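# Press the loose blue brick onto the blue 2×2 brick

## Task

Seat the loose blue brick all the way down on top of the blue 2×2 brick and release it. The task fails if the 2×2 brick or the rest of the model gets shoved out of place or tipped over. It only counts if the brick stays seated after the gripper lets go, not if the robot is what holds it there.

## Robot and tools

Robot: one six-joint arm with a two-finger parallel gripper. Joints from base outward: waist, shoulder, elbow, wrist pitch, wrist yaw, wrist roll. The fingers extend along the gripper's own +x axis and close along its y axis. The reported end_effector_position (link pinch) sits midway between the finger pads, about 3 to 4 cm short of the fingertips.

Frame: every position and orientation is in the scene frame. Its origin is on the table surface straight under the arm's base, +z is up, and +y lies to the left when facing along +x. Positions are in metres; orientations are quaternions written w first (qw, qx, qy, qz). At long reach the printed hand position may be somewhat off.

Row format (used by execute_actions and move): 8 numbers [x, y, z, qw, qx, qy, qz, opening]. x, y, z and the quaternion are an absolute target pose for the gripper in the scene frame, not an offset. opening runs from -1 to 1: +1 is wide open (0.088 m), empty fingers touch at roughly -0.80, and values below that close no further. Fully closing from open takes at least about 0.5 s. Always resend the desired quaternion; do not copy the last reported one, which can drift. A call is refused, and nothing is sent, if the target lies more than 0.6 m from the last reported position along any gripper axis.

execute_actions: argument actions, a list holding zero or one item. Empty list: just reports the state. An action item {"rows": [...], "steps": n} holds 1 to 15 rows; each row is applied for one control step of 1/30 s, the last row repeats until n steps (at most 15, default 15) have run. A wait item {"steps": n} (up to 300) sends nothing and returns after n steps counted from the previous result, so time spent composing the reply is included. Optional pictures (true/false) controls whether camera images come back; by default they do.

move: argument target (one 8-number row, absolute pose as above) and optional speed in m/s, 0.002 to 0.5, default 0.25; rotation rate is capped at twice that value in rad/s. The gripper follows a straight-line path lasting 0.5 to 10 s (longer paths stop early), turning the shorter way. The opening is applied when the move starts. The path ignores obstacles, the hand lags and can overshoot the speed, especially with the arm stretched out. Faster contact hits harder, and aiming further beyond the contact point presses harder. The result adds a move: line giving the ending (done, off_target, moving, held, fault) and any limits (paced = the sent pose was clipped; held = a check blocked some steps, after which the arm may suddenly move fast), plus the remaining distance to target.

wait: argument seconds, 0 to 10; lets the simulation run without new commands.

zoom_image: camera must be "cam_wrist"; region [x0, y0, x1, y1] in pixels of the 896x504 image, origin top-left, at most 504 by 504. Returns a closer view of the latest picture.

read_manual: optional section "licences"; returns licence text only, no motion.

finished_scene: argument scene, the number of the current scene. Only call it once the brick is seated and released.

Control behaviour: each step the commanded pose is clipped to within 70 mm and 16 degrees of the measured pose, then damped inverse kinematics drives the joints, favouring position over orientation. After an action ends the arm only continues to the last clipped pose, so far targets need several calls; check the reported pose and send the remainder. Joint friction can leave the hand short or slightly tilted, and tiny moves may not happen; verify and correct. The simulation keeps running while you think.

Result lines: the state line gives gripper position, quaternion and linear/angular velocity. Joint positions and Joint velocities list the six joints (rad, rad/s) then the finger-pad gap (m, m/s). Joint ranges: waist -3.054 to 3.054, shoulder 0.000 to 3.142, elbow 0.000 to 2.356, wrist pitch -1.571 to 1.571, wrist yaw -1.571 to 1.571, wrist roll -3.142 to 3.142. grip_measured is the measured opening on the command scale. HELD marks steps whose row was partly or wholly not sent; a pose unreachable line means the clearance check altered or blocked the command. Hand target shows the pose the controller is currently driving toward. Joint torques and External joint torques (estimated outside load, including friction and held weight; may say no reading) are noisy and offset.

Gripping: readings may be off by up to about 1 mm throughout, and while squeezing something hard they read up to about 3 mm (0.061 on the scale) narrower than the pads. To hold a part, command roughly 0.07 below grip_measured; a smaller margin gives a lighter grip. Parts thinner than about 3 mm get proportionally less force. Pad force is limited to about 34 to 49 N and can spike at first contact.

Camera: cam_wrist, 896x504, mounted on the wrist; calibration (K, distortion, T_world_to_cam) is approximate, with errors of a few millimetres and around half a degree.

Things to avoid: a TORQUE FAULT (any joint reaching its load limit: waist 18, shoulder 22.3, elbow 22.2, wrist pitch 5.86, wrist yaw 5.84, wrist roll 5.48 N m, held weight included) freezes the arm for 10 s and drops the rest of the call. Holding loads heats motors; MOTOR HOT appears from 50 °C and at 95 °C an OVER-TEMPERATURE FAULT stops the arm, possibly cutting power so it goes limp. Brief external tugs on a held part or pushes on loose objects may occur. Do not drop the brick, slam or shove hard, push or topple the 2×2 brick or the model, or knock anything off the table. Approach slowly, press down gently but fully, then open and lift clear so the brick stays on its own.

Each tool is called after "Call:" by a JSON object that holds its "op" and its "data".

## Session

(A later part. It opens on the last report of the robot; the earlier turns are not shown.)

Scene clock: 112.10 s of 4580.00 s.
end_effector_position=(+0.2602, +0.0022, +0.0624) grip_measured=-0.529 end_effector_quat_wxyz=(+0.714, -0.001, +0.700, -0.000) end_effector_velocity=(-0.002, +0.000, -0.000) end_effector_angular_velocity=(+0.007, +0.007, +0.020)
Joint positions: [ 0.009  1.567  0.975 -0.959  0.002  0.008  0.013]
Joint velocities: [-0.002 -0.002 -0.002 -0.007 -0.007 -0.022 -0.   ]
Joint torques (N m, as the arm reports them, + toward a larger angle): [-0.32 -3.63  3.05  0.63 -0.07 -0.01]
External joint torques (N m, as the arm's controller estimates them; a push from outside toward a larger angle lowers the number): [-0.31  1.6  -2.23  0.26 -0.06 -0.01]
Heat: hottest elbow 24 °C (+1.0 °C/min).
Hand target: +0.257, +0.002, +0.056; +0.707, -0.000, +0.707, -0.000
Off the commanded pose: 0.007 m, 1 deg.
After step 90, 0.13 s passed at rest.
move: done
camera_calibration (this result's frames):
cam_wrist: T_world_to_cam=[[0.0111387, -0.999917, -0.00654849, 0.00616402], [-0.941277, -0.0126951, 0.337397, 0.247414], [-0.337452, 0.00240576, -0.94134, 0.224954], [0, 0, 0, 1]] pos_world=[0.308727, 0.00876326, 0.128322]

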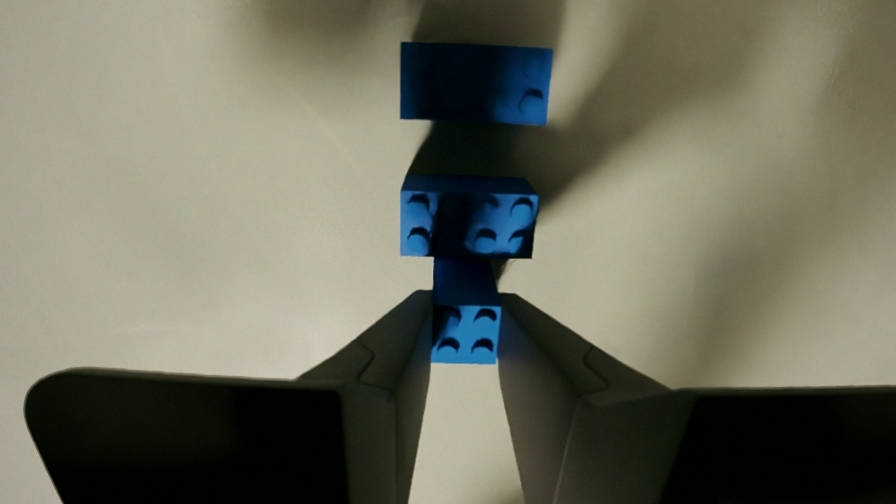

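Call:
{"op": "move", "data": {"target": [0.2555,0.0015,0.056,0.707,0,0.707,0,-0.6], "speed": 0.003}}

Call:
{"op": "zoom_image", "data": {"camera": "cam_wrist", "region": [410,230,520,340]}}

Scene clock: 119.17 s of 4580.00 s.
end_effector_position=(+0.2600, +0.0022, +0.0620) grip_measured=-0.529 end_effector_quat_wxyz=(+0.714, -0.001, +0.700, -0.000) end_effector_velocity=(-0.002, +0.000, -0.000) end_effector_angular_velocity=(+0.007, +0.007, +0.005)
Joint positions: [ 0.009  1.567  0.973 -0.957  0.002  0.008  0.013]
Joint velocities: [-0.002 -0.002 -0.002 -0.007 -0.007 -0.007  0.   ]
Joint torques (N m, as the arm reports them, + toward a larger angle): [-0.38 -4.07  2.8   0.6  -0.06 -0.04]
External joint torques (N m, as the arm's controller estimates them; a push from outside toward a larger angle lowers the number): [-0.38  1.14 -2.43  0.25 -0.05 -0.04]
Heat: hottest elbow 24 °C (+1.0 °C/min).
Hand target: +0.256, +0.002, +0.056; +0.707, +0.000, +0.707, -0.000
Off the commanded pose: 0.007 m, 1 deg.
After step 90, 0.47 s passed at rest.
move: done
camera_calibration (this result's frames):
cam_wrist: T_world_to_cam=[[0.0111362, -0.999917, -0.00654918, 0.00616219], [-0.941148, -0.0126939, 0.337757, 0.247276], [-0.337811, 0.00240241, -0.941211, 0.224529], [0, 0, 0, 1]] pos_world=[0.308503, 0.00876117, 0.12785]

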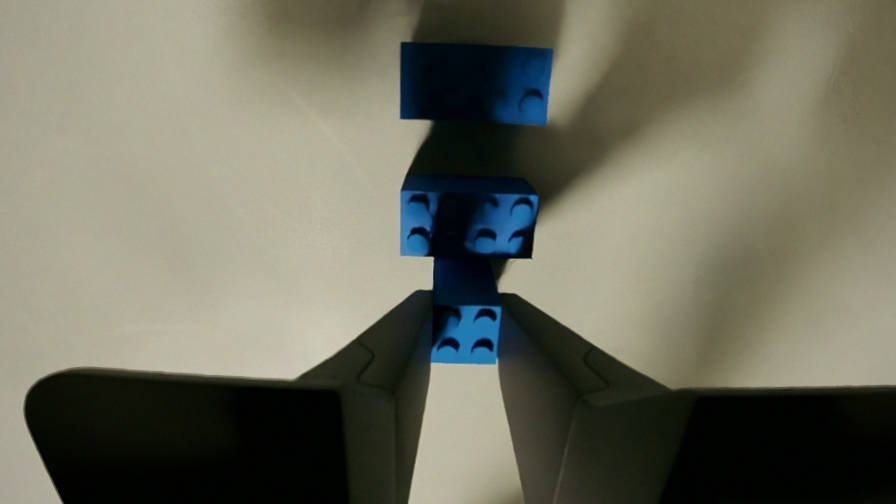

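Region (410, 230, 520, 340) of cam_wrist's 896x504 image, scaled by 4.582, with more detail than that image has.

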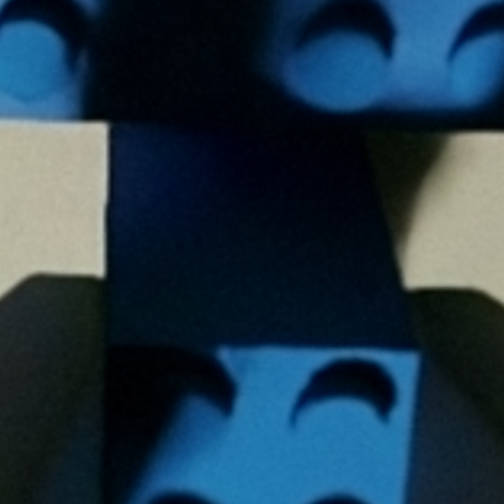

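Call:
{"op": "move", "data": {"target": [0.2535,0.0015,0.0575,0.703,0,0.711,0,-0.6], "speed": 0.003}}

Call:
{"op": "zoom_image", "data": {"camera": "cam_wrist", "region": [410,230,520,340]}}

Scene clock: 129.47 s of 4580.00 s.
end_effector_position=(+0.2578, +0.0021, +0.0620) grip_measured=-0.529 end_effector_quat_wxyz=(+0.711, -0.001, +0.703, -0.000) end_effector_velocity=(-0.005, +0.000, -0.000) end_effector_angular_velocity=(+0.007, +0.022, -0.010)
Joint positions: [ 0.009  1.567  0.973 -0.967  0.001  0.008  0.013]
Joint velocities: [-0.002 -0.002 -0.002 -0.022 -0.007  0.007  0.   ]
Joint torques (N m, as the arm reports them, + toward a larger angle): [-0.33 -4.1   3.35  0.04 -0.03 -0.03]
External joint torques (N m, as the arm's controller estimates them; a push from outside toward a larger angle lowers the number): [-0.32  1.07 -1.87 -0.3  -0.03 -0.03]
Heat: hottest elbow 24 °C (+1.0 °C/min).
Hand target: +0.253, +0.001, +0.058; +0.703, +0.000, +0.711, +0.000
Off the commanded pose: 0.006 m, 1 deg.
After step 90, 1.87 s passed at rest.
move: done
camera_calibration (this result's frames):
cam_wrist: T_world_to_cam=[[0.0106961, -0.999919, -0.00694752, 0.00626366], [-0.937888, -0.0124416, 0.346716, 0.243837], [-0.346774, 0.00280747, -0.937944, 0.225966], [0, 0, 0, 1]] pos_world=[0.306984, 0.00866249, 0.127445]

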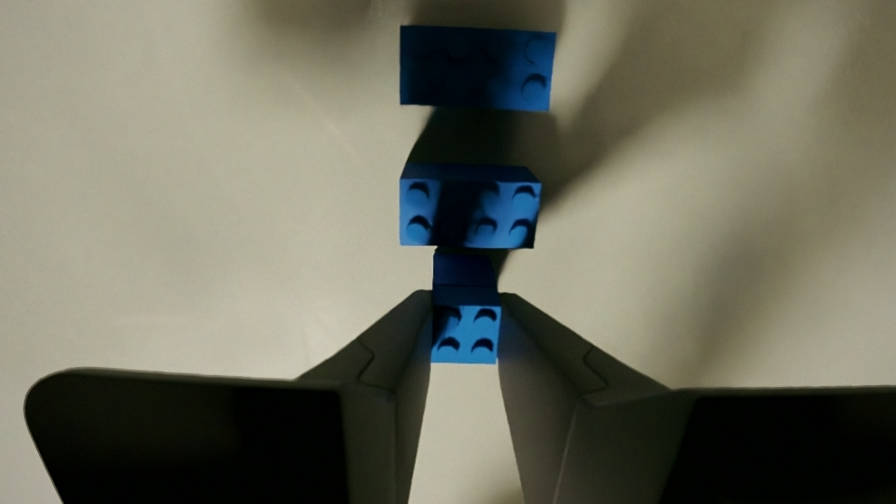

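Region (410, 230, 520, 340) of cam_wrist's 896x504 image, scaled by 4.582, with more detail than that image has.

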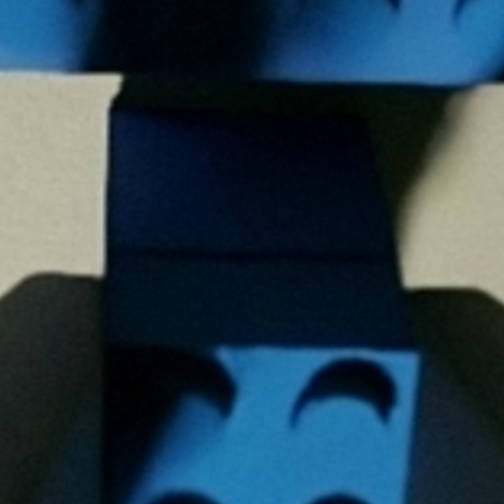

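Call:
{"op": "move", "data": {"target": [0.254,0.0015,0.050,0.703,0,0.711,0,-0.6], "speed": 0.004}}

Call:
{"op": "zoom_image", "data": {"camera": "cam_wrist", "region": [410,230,520,340]}}

Scene clock: 137.93 s of 4580.00 s.
end_effector_position=(+0.2574, +0.0021, +0.0595) grip_measured=-0.529 end_effector_quat_wxyz=(+0.712, -0.001, +0.703, -0.000) end_effector_velocity=(-0.007, -0.001, -0.002) end_effector_angular_velocity=(+0.007, +0.032, +0.000)
Joint positions: [ 0.009  1.567  0.963 -0.954  0.001  0.008  0.013]
Joint velocities: [-0.007  0.002 -0.007 -0.022 -0.007 -0.007 -0.   ]
Joint torques (N m, as the arm reports them, + toward a larger angle): [-0.31 -2.88  2.48  1.3  -0.06 -0.03]
External joint torques (N m, as the arm's controller estimates them; a push from outside toward a larger angle lowers the number): [-0.28  2.28 -2.7   0.96 -0.06 -0.03]
Heat: hottest elbow 24 °C (+0.0 °C/min).
Hand target: +0.254, +0.001, +0.050; +0.703, +0.000, +0.711, -0.000
Off the commanded pose: 0.010 m, 1 deg.
After step 90, 2.10 s passed at rest.
move: off_target
camera_calibration (this result's frames):
cam_wrist: T_world_to_cam=[[0.010712, -0.999919, -0.00694351, 0.00624262], [-0.938679, -0.0124487, 0.344568, 0.244623], [-0.344626, 0.0028267, -0.938736, 0.222944], [0, 0, 0, 1]] pos_world=[0.306388, 0.00865715, 0.12504]

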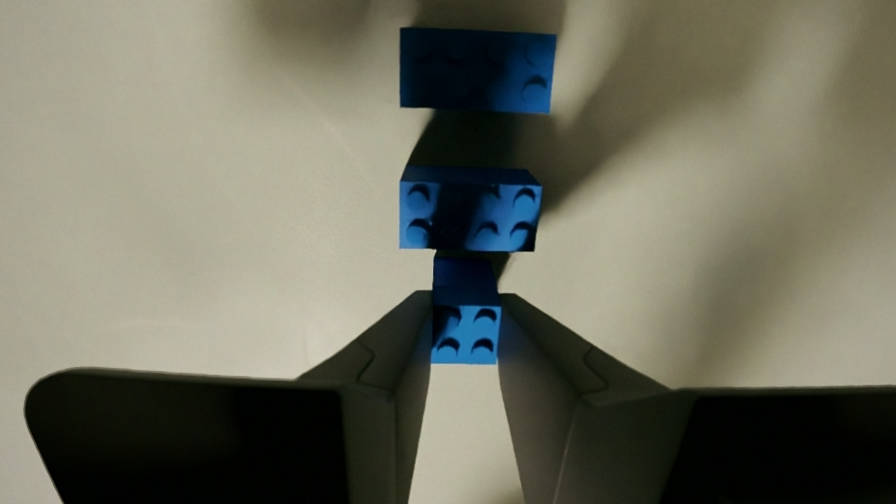

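Region (410, 230, 520, 340) of cam_wrist's 896x504 image, scaled by 4.582, with more detail than that image has.

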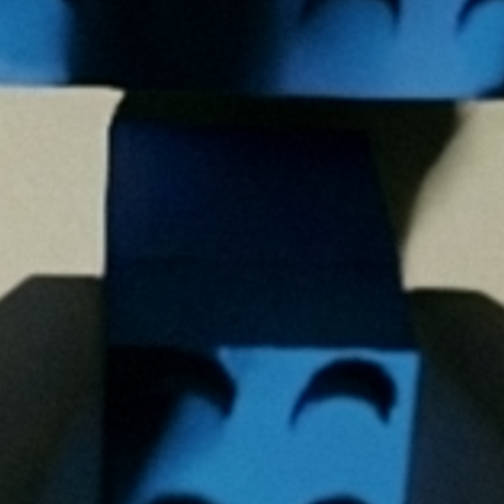

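Call:
{"op": "move", "data": {"target": [0.253,0.0015,0.040,0.698,0,0.716,0,-0.62], "speed": 0.004}}

Call:
{"op": "zoom_image", "data": {"camera": "cam_wrist", "region": [410,230,520,340]}}

Scene clock: 146.13 s of 4580.00 s.
end_effector_position=(+0.2575, +0.0022, +0.0575) grip_measured=-0.529 end_effector_quat_wxyz=(+0.714, -0.000, +0.700, -0.000) end_effector_velocity=(-0.002, +0.002, +0.001) end_effector_angular_velocity=(+0.007, +0.003, +0.025)
Joint positions: [ 0.009  1.564  0.952 -0.939  0.001  0.008  0.013]
Joint velocities: [ 0.002 -0.007 -0.002 -0.007 -0.007 -0.022 -0.   ]
Joint torques (N m, as the arm reports them, + toward a larger angle): [-0.29 -0.55  1.62  2.08 -0.05 -0.04]
External joint torques (N m, as the arm's controller estimates them; a push from outside toward a larger angle lowers the number): [-0.32  4.68 -3.62  1.73 -0.04 -0.04]
Heat: hottest wrist pitch 24 °C (+0.0 °C/min).
Hand target: +0.252, +0.002, +0.041; +0.698, +0.000, +0.716, +0.000
Off the commanded pose: 0.018 m, 3 deg.
move: off_target
camera_calibration (this result's frames):
cam_wrist: T_world_to_cam=[[0.0107671, -0.999915, -0.00731265, 0.00629328], [-0.941021, -0.0126056, 0.338112, 0.246395], [-0.338176, 0.00324088, -0.941077, 0.219628], [0, 0, 0, 1]] pos_world=[0.306068, 0.00868691, 0.123424]

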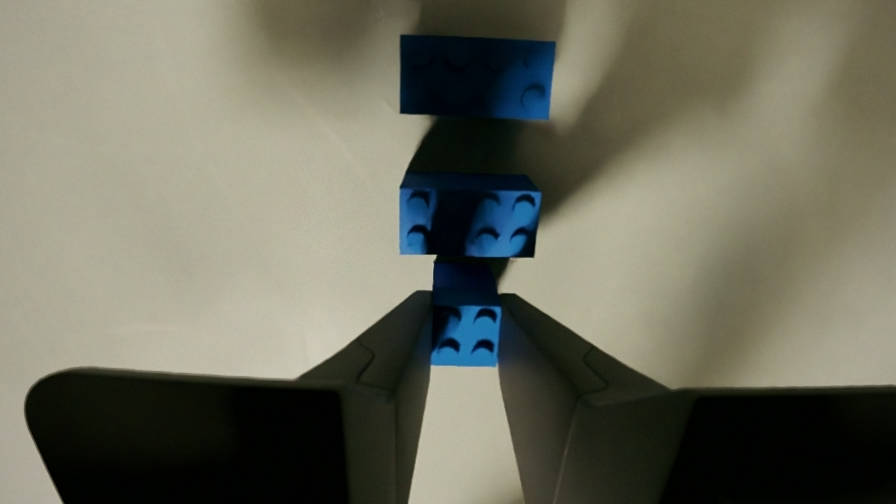

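Region (410, 230, 520, 340) of cam_wrist's 896x504 image, scaled by 4.582, with more detail than that image has.

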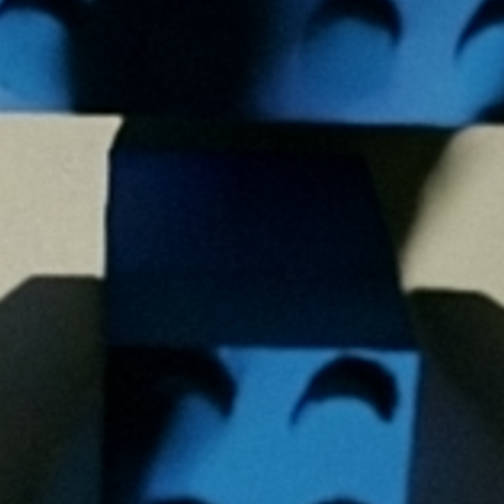

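Call:
{"op": "move", "data": {"target": [0.256,0.0015,0.060,0.705,0,0.709,0,-0.62], "speed": 0.01}}

Call:
{"op": "move", "data": {"target": [0.256,0.0015,0.060,0.705,0,0.709,0,-0.1], "speed": 0.01}}

Call:
{"op": "move", "data": {"target": [0.256,0.0015,0.11,0.705,0,0.709,0,-0.1], "speed": 0.05}}

Call:
{"op": "move", "data": {"target": [0.14,0.0,0.075,0.976,0,0.216,0,0.6], "speed": 0.15}}

Scene clock: 152.90 s of 4580.00 s.
end_effector_position=(+0.2549, +0.0021, +0.0607) grip_measured=-0.529 end_effector_quat_wxyz=(+0.708, -0.001, +0.706, -0.000) end_effector_velocity=(-0.002, +0.000, -0.001) end_effector_angular_velocity=(+0.007, +0.012, -0.024)
Joint positions: [ 0.009  1.564  0.966 -0.97   0.001  0.008  0.013]
Joint velocities: [-0.002  0.002 -0.002 -0.007 -0.007  0.022 -0.   ]
Joint torques (N m, as the arm reports them, + toward a larger angle): [-0.31 -3.66  5.34 -0.05 -0.05 -0.04]
External joint torques (N m, as the arm's controller estimates them; a push from outside toward a larger angle lowers the number): [-0.31  1.47  0.14 -0.37 -0.04 -0.04]
Heat: hottest wrist pitch 25 °C (+1.0 °C/min).
Hand target: +0.256, +0.001, +0.060; +0.705, +0.000, +0.709, -0.000
Off the commanded pose: 0.001 m, 0 deg.
After step 90, 2.30 s passed at rest.
move: done
camera_calibration (this result's frames):
cam_wrist: T_world_to_cam=[[0.0106385, -0.999916, -0.00734338, 0.00635599], [-0.934944, -0.0125512, 0.354574, 0.240328], [-0.354636, 0.00309353, -0.934999, 0.225585], [0, 0, 0, 1]] pos_world=[0.304626, 0.00867401, 0.125755]

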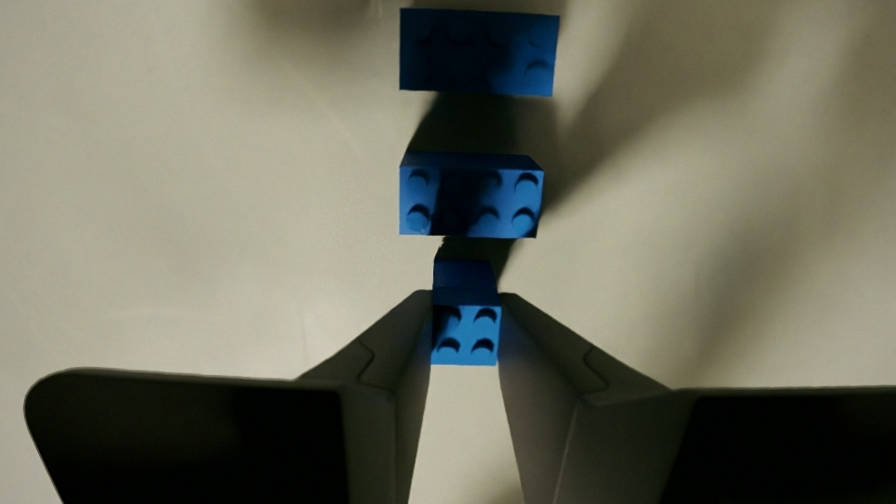

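Scene clock: 153.60 s of 4580.00 s.
end_effector_position=(+0.2543, +0.0021, +0.0602) grip_measured=-0.105 end_effector_quat_wxyz=(+0.706, -0.001, +0.708, -0.000) end_effector_velocity=(-0.010, -0.001, -0.002) end_effector_angular_velocity=(+0.007, +0.046, -0.015)
Joint positions: [ 0.009  1.567  0.966 -0.972  0.001  0.008  0.034]
Joint velocities: [-0.007  0.002 -0.007 -0.037 -0.007  0.007  0.   ]
Joint torques (N m, as the arm reports them, + toward a larger angle): [-0.25 -3.93  5.39  0.05 -0.02 -0.03]
External joint torques (N m, as the arm's controller estimates them; a push from outside toward a larger angle lowers the number): [-0.2   1.24  0.25 -0.24 -0.01 -0.03]
Heat: hottest wrist pitch 25 °C (+1.0 °C/min).
Hand target: +0.256, +0.001, +0.060; +0.705, +0.000, +0.709, -0.000
Off the commanded pose: 0.002 m, 0 deg.
move: done
camera_calibration (this result's frames):
cam_wrist: T_world_to_cam=[[0.0106048, -0.999917, -0.00735103, 0.00636207], [-0.933311, -0.0125366, 0.35885, 0.239287], [-0.358913, 0.00305525, -0.933366, 0.225861], [0, 0, 0, 1]] pos_world=[0.304326, 0.00867131, 0.124989]

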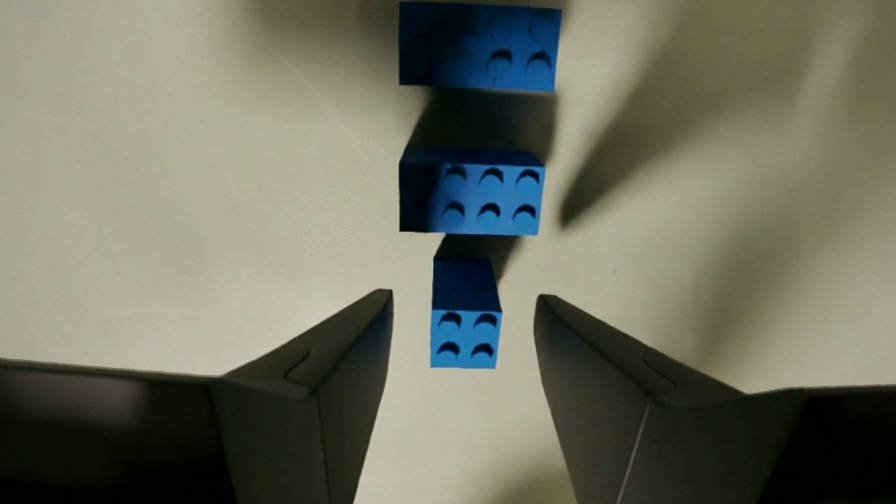

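Scene clock: 154.97 s of 4580.00 s.
end_effector_position=(+0.2530, +0.0021, +0.1041) grip_measured=-0.103 end_effector_quat_wxyz=(+0.698, -0.001, +0.716, -0.000) end_effector_velocity=(+0.000, +0.000, +0.002) end_effector_angular_velocity=(+0.007, -0.002, -0.010)
Joint positions: [ 0.009  1.535  1.116 -1.178  0.001  0.008  0.034]
Joint velocities: [-0.002 -0.002  0.007 -0.007 -0.007  0.007  0.   ]
Joint torques (N m, as the arm reports them, + toward a larger angle): [-0.31 -5.79  6.01  0.04 -0.02 -0.03]
External joint torques (N m, as the arm's controller estimates them; a push from outside toward a larger angle lowers the number): [-0.31 -0.65  0.57 -0.26 -0.01 -0.03]
Heat: hottest wrist pitch 25 °C (+1.0 °C/min).
Hand target: +0.256, +0.001, +0.110; +0.705, -0.000, +0.709, -0.000
Off the commanded pose: 0.007 m, 1 deg.
move: done
camera_calibration (this result's frames):
cam_wrist: T_world_to_cam=[[0.0104277, -0.999918, -0.00738864, 0.00673567], [-0.924418, -0.012457, 0.381177, 0.217739], [-0.381237, 0.00285539, -0.924473, 0.271089], [0, 0, 0, 1]] pos_world=[0.304561, 0.00867342, 0.167667]

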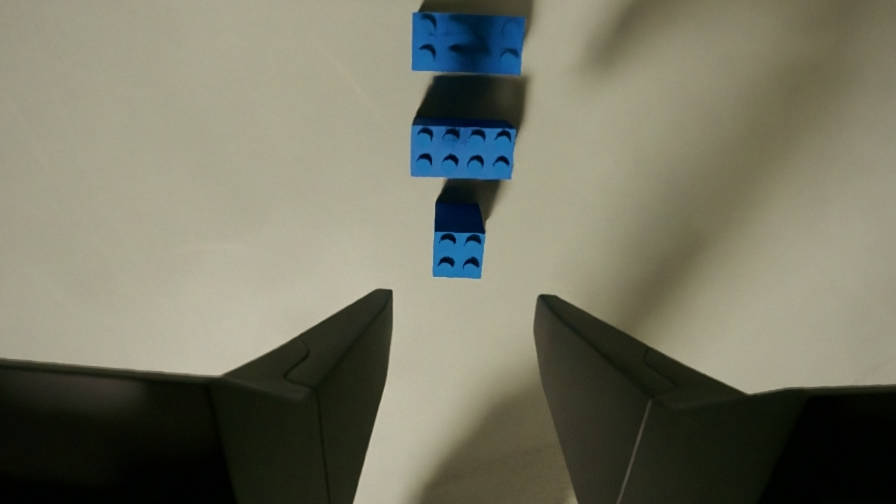

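Scene clock: 159.10 s of 4580.00 s.
end_effector_position=(+0.1546, -0.0003, +0.0824) grip_measured=+0.597 end_effector_quat_wxyz=(+0.945, -0.001, +0.327, -0.002) end_effector_velocity=(-0.001, +0.003, -0.002) end_effector_angular_velocity=(+0.008, +0.008, +0.019)
Joint positions: [ 0.012  0.015  0.226 -0.877  0.015  0.006  0.068]
Joint velocities: [-0.002 -0.002 -0.002 -0.007 -0.022 -0.007 -0.   ]
Joint torques (N m, as the arm reports them, + toward a larger angle): [0.   1.16 5.44 1.6  0.   0.03]
External joint torques (N m, as the arm's controller estimates them; a push from outside toward a larger angle lowers the number): [-0.01  0.07 -0.74  0.07  0.01  0.02]
Heat: hottest wrist pitch 25 °C (+1.0 °C/min).
Hand target: +0.155, -0.000, +0.083; +0.945, -0.001, +0.326, -0.002
Off the commanded pose: 0.016 m, 13 deg.
move: held; limits=held; held on 19 of 124 steps, including the last
pose unreachable: on one or more control steps of this call an arm could not follow its commanded pose, so it was not sent that pose on those steps. On the call's last step it was still not sent that pose. It may still have moved: this result reports where it is.
cause: the commanded pose would bring two parts of the arm too close to each other (joints 3 (elbow) to 6 (wrist roll) lie between them).
camera_calibration (this result's frames):
cam_wrist: T_world_to_cam=[[0.00958001, -0.999931, 0.00676303, 0.00415017], [-0.857795, -0.0116937, -0.513859, 0.198459], [0.513903, -0.000878514, -0.857848, 0.0696527], [0, 0, 0, 1]] pos_world=[0.134403, 0.0065318, 0.161703]

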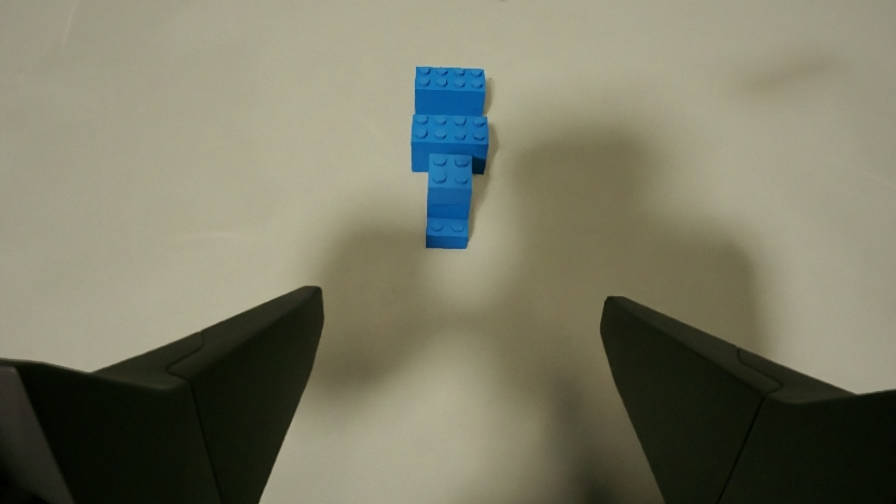

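Call:
{"op": "zoom_image", "data": {"camera": "cam_wrist", "region": [390,130,510,260]}}

Region (390, 130, 510, 260) of cam_wrist's 896x504 image, scaled by 3.877, with more detail than that image has; it fills the left 465 columns of this view, and the rest is white.

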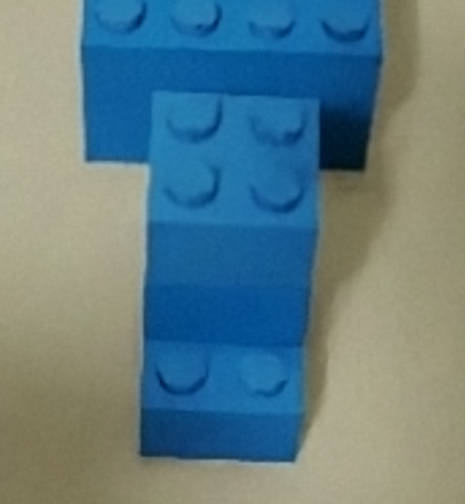

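Call:
{"op": "move", "data": {"target": [0.215,0.002,0.08,0.707,0,0.707,0,-0.8], "speed": 0.15}}

Call:
{"op": "move", "data": {"target": [0.218,0.002,0.041,0.707,0,0.707,0,-0.8], "speed": 0.05}}

Call:
{"op": "move", "data": {"target": [0.233,0.002,0.043,0.707,0,0.707,0,-0.8], "speed": 0.01}}

Scene clock: 171.20 s of 4580.00 s.
end_effector_position=(+0.2138, +0.0026, +0.0764) grip_measured=-0.797 end_effector_quat_wxyz=(+0.707, +0.001, +0.707, +0.003) end_effector_velocity=(+0.000, +0.001, -0.002) end_effector_angular_velocity=(+0.007, +0.017, +0.005)
Joint positions: [ 0.008  1.384  0.87  -1.057 -0.006  0.006  0.   ]
Joint velocities: [-0.002  0.017  0.007 -0.007 -0.007 -0.007  0.   ]
Joint torques (N m, as the arm reports them, + toward a larger angle): [-0.26 -2.98  5.88  0.06 -0.05  0.06]
External joint torques (N m, as the arm's controller estimates them; a push from outside toward a larger angle lowers the number): [-0.26  1.01  0.55 -0.26 -0.04  0.06]
Heat: hottest wrist pitch 26 °C (+2.0 °C/min).
Hand target: +0.217, +0.002, +0.078; +0.707, +0.004, +0.707, +0.002
Off the commanded pose: 0.004 m, 0 deg.
After step 90, 5.67 s passed at rest.
move: done
camera_calibration (this result's frames):
cam_wrist: T_world_to_cam=[[0.0117627, -0.99983, -0.0142141, 0.00769433], [-0.934094, -0.0160599, 0.356665, 0.195996], [-0.356833, 0.00908193, -0.934124, 0.226004], [0, 0, 0, 1]] pos_world=[0.263634, 0.00878815, 0.14132]

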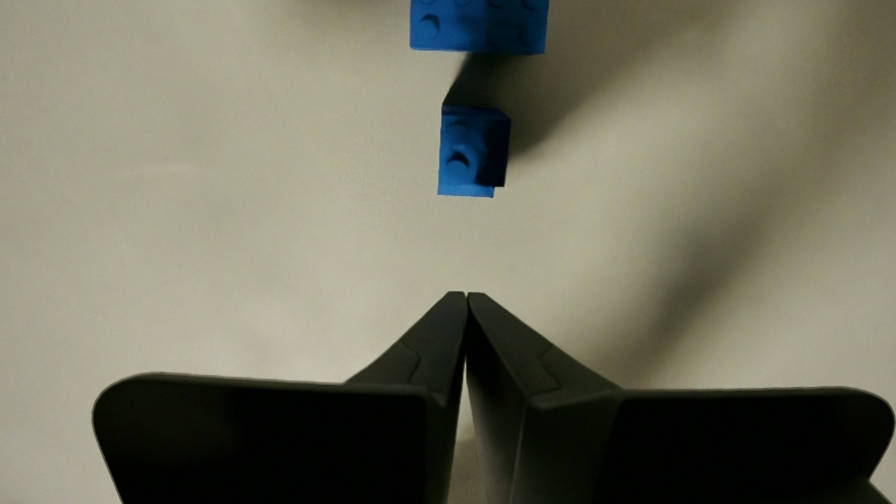

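Scene clock: 172.27 s of 4580.00 s.
end_effector_position=(+0.2207, +0.0021, +0.0449) grip_measured=-0.797 end_effector_quat_wxyz=(+0.712, +0.000, +0.702, +0.001) end_effector_velocity=(-0.001, +0.002, -0.002) end_effector_angular_velocity=(+0.007, +0.003, -0.005)
Joint positions: [ 0.008  1.446  0.788 -0.899 -0.002  0.006  0.   ]
Joint velocities: [ 0.002  0.002 -0.007  0.007 -0.007  0.007  0.   ]
Joint torques (N m, as the arm reports them, + toward a larger angle): [ 0.08 -3.14  3.5   0.34  0.06  0.1 ]
External joint torques (N m, as the arm's controller estimates them; a push from outside toward a larger angle lowers the number): [ 0.07  1.11 -1.64 -0.01  0.07  0.1 ]
Heat: hottest wrist pitch 26 °C (+2.0 °C/min).
Hand target: +0.218, +0.002, +0.041; +0.707, -0.000, +0.707, -0.000
Off the commanded pose: 0.005 m, 1 deg.
move: done
camera_calibration (this result's frames):
cam_wrist: T_world_to_cam=[[0.0119058, -0.999879, -0.0099667, 0.00636886], [-0.939048, -0.0146052, 0.343477, 0.21537], [-0.343581, 0.00526985, -0.939108, 0.196402], [0, 0, 0, 1]] pos_world=[0.269647, 0.0084786, 0.110532]

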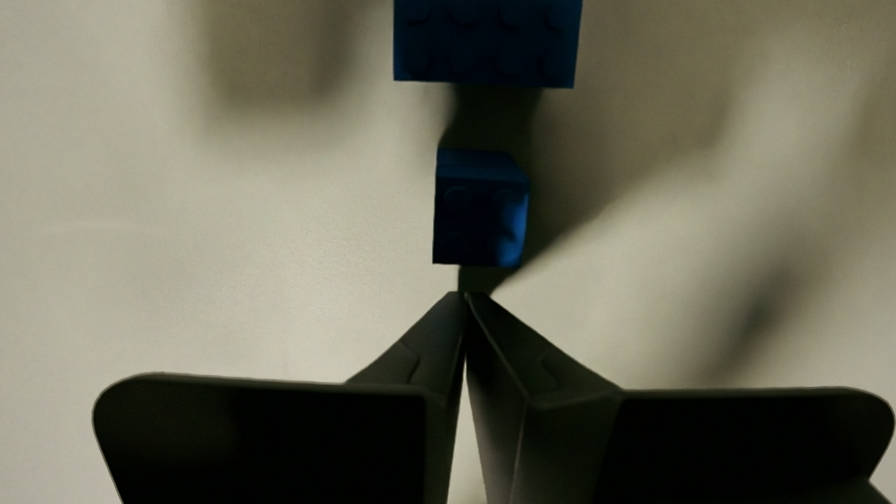

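Scene clock: 173.73 s of 4580.00 s.
end_effector_position=(+0.2292, +0.0021, +0.0420) grip_measured=-0.797 end_effector_quat_wxyz=(+0.705, -0.000, +0.709, +0.001) end_effector_velocity=(+0.000, +0.001, +0.000) end_effector_angular_velocity=(+0.007, +0.007, +0.020)
Joint positions: [ 0.008  1.501  0.824 -0.899 -0.002  0.006  0.   ]
Joint velocities: [-0.002  0.007  0.007 -0.007 -0.007 -0.022  0.   ]
Joint torques (N m, as the arm reports them, + toward a larger angle): [ 0.02 -3.41  5.67  0.27  0.06  0.1 ]
External joint torques (N m, as the arm's controller estimates them; a push from outside toward a larger angle lowers the number): [ 0.    1.13  0.62 -0.05  0.07  0.1 ]
Heat: hottest elbow 25 °C (+1.0 °C/min).
Hand target: +0.233, +0.002, +0.043; +0.707, +0.000, +0.707, +0.000
Off the commanded pose: 0.004 m, 0 deg.
move: done
camera_calibration (this result's frames):
cam_wrist: T_world_to_cam=[[0.0117227, -0.999881, -0.0100331, 0.00635315], [-0.932601, -0.0145524, 0.360614, 0.222136], [-0.360717, 0.00512951, -0.932661, 0.200247], [0, 0, 0, 1]] pos_world=[0.279323, 0.00855784, 0.106721]

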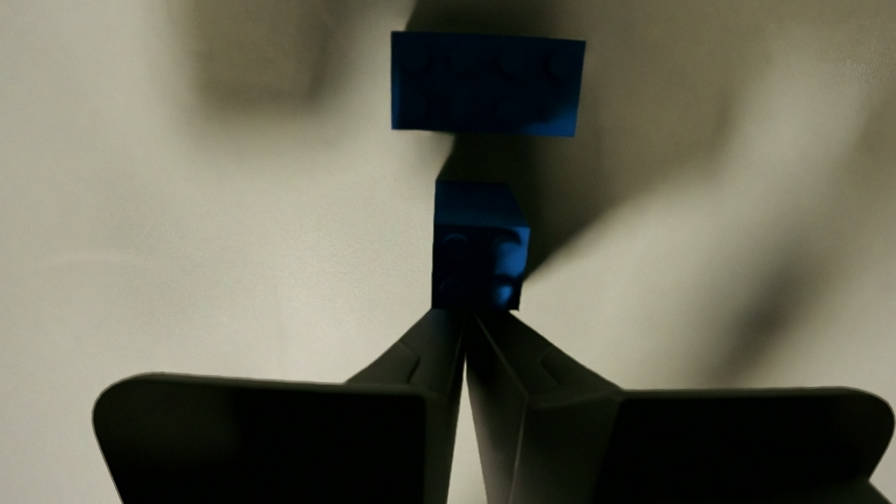

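Call:
{"op": "move", "data": {"target": [0.239,0.002,0.044,0.707,0,0.707,0,-0.8], "speed": 0.006}}

Scene clock: 178.97 s of 4580.00 s.
end_effector_position=(+0.2359, +0.0022, +0.0431) grip_measured=-0.797 end_effector_quat_wxyz=(+0.706, -0.000, +0.708, +0.001) end_effector_velocity=(-0.004, +0.000, +0.000) end_effector_angular_velocity=(+0.007, +0.022, +0.005)
Joint positions: [ 0.008  1.523  0.85  -0.899 -0.002  0.006  0.   ]
Joint velocities: [-0.002  0.002  0.002 -0.022 -0.007 -0.007  0.   ]
Joint torques (N m, as the arm reports them, + toward a larger angle): [-0.02 -3.49  5.66  0.06  0.06  0.1 ]
External joint torques (N m, as the arm's controller estimates them; a push from outside toward a larger angle lowers the number): [-0.02  1.23  0.59 -0.26  0.07  0.1 ]
Heat: hottest elbow 25 °C (+1.0 °C/min).
Hand target: +0.239, +0.002, +0.044; +0.707, -0.000, +0.707, +0.000
Off the commanded pose: 0.003 m, 0 deg.
After step 90, 0.37 s passed at rest.
move: done
camera_calibration (this result's frames):
cam_wrist: T_world_to_cam=[[0.0117495, -0.999881, -0.0100236, 0.00633302], [-0.933561, -0.0145603, 0.358123, 0.22838], [-0.358226, 0.00514992, -0.933621, 0.203099], [0, 0, 0, 1]] pos_world=[0.285888, 0.0086116, 0.107893]

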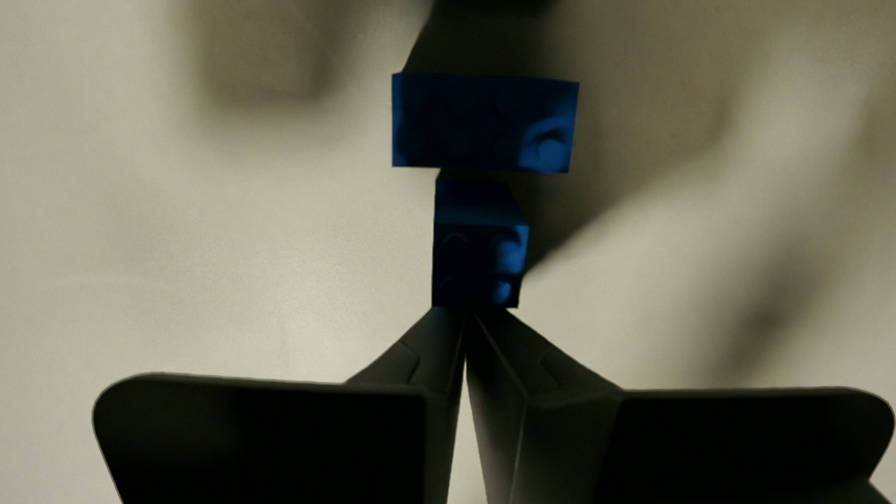

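Call:
{"op": "move", "data": {"target": [0.21,0.002,0.06,0.707,0,0.707,0,-0.8], "speed": 0.05}}

Call:
{"op": "finished_scene", "data": {"scene": 1}}

Scene clock: 183.60 s of 4580.00 s.
end_effector_position=(+0.2129, +0.0020, +0.0601) grip_measured=-0.797 end_effector_quat_wxyz=(+0.707, -0.000, +0.707, +0.001) end_effector_velocity=(-0.006, +0.001, +0.001) end_effector_angular_velocity=(+0.007, +0.017, +0.005)
Joint positions: [ 0.008  1.401  0.816 -0.984 -0.002  0.006  0.   ]
Joint velocities: [-0.002 -0.012 -0.007 -0.022 -0.007 -0.007  0.   ]
Joint torques (N m, as the arm reports them, + toward a larger angle): [ 0.14 -4.59  3.51  0.07  0.05  0.1 ]
External joint torques (N m, as the arm's controller estimates them; a push from outside toward a larger angle lowers the number): [ 0.14 -0.6  -1.73 -0.27  0.06  0.1 ]
Heat: hottest elbow 25 °C (+1.0 °C/min).
Hand target: +0.210, +0.002, +0.060; +0.707, -0.000, +0.707, +0.000
Off the commanded pose: 0.003 m, 0 deg.
After step 90, 0.60 s passed at rest.
move: done
camera_calibration (this result's frames):
cam_wrist: T_world_to_cam=[[0.0117762, -0.999881, -0.0100141, 0.00657973], [-0.934514, -0.0145681, 0.355628, 0.201148], [-0.355732, 0.00517034, -0.934574, 0.210322], [0, 0, 0, 1]] pos_world=[0.262717, 0.00842185, 0.125093]

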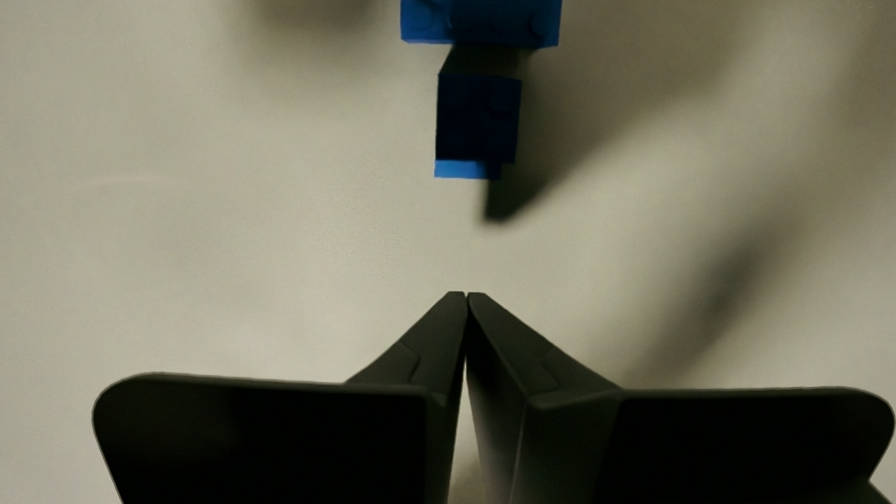

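The scene is finished: the task was done.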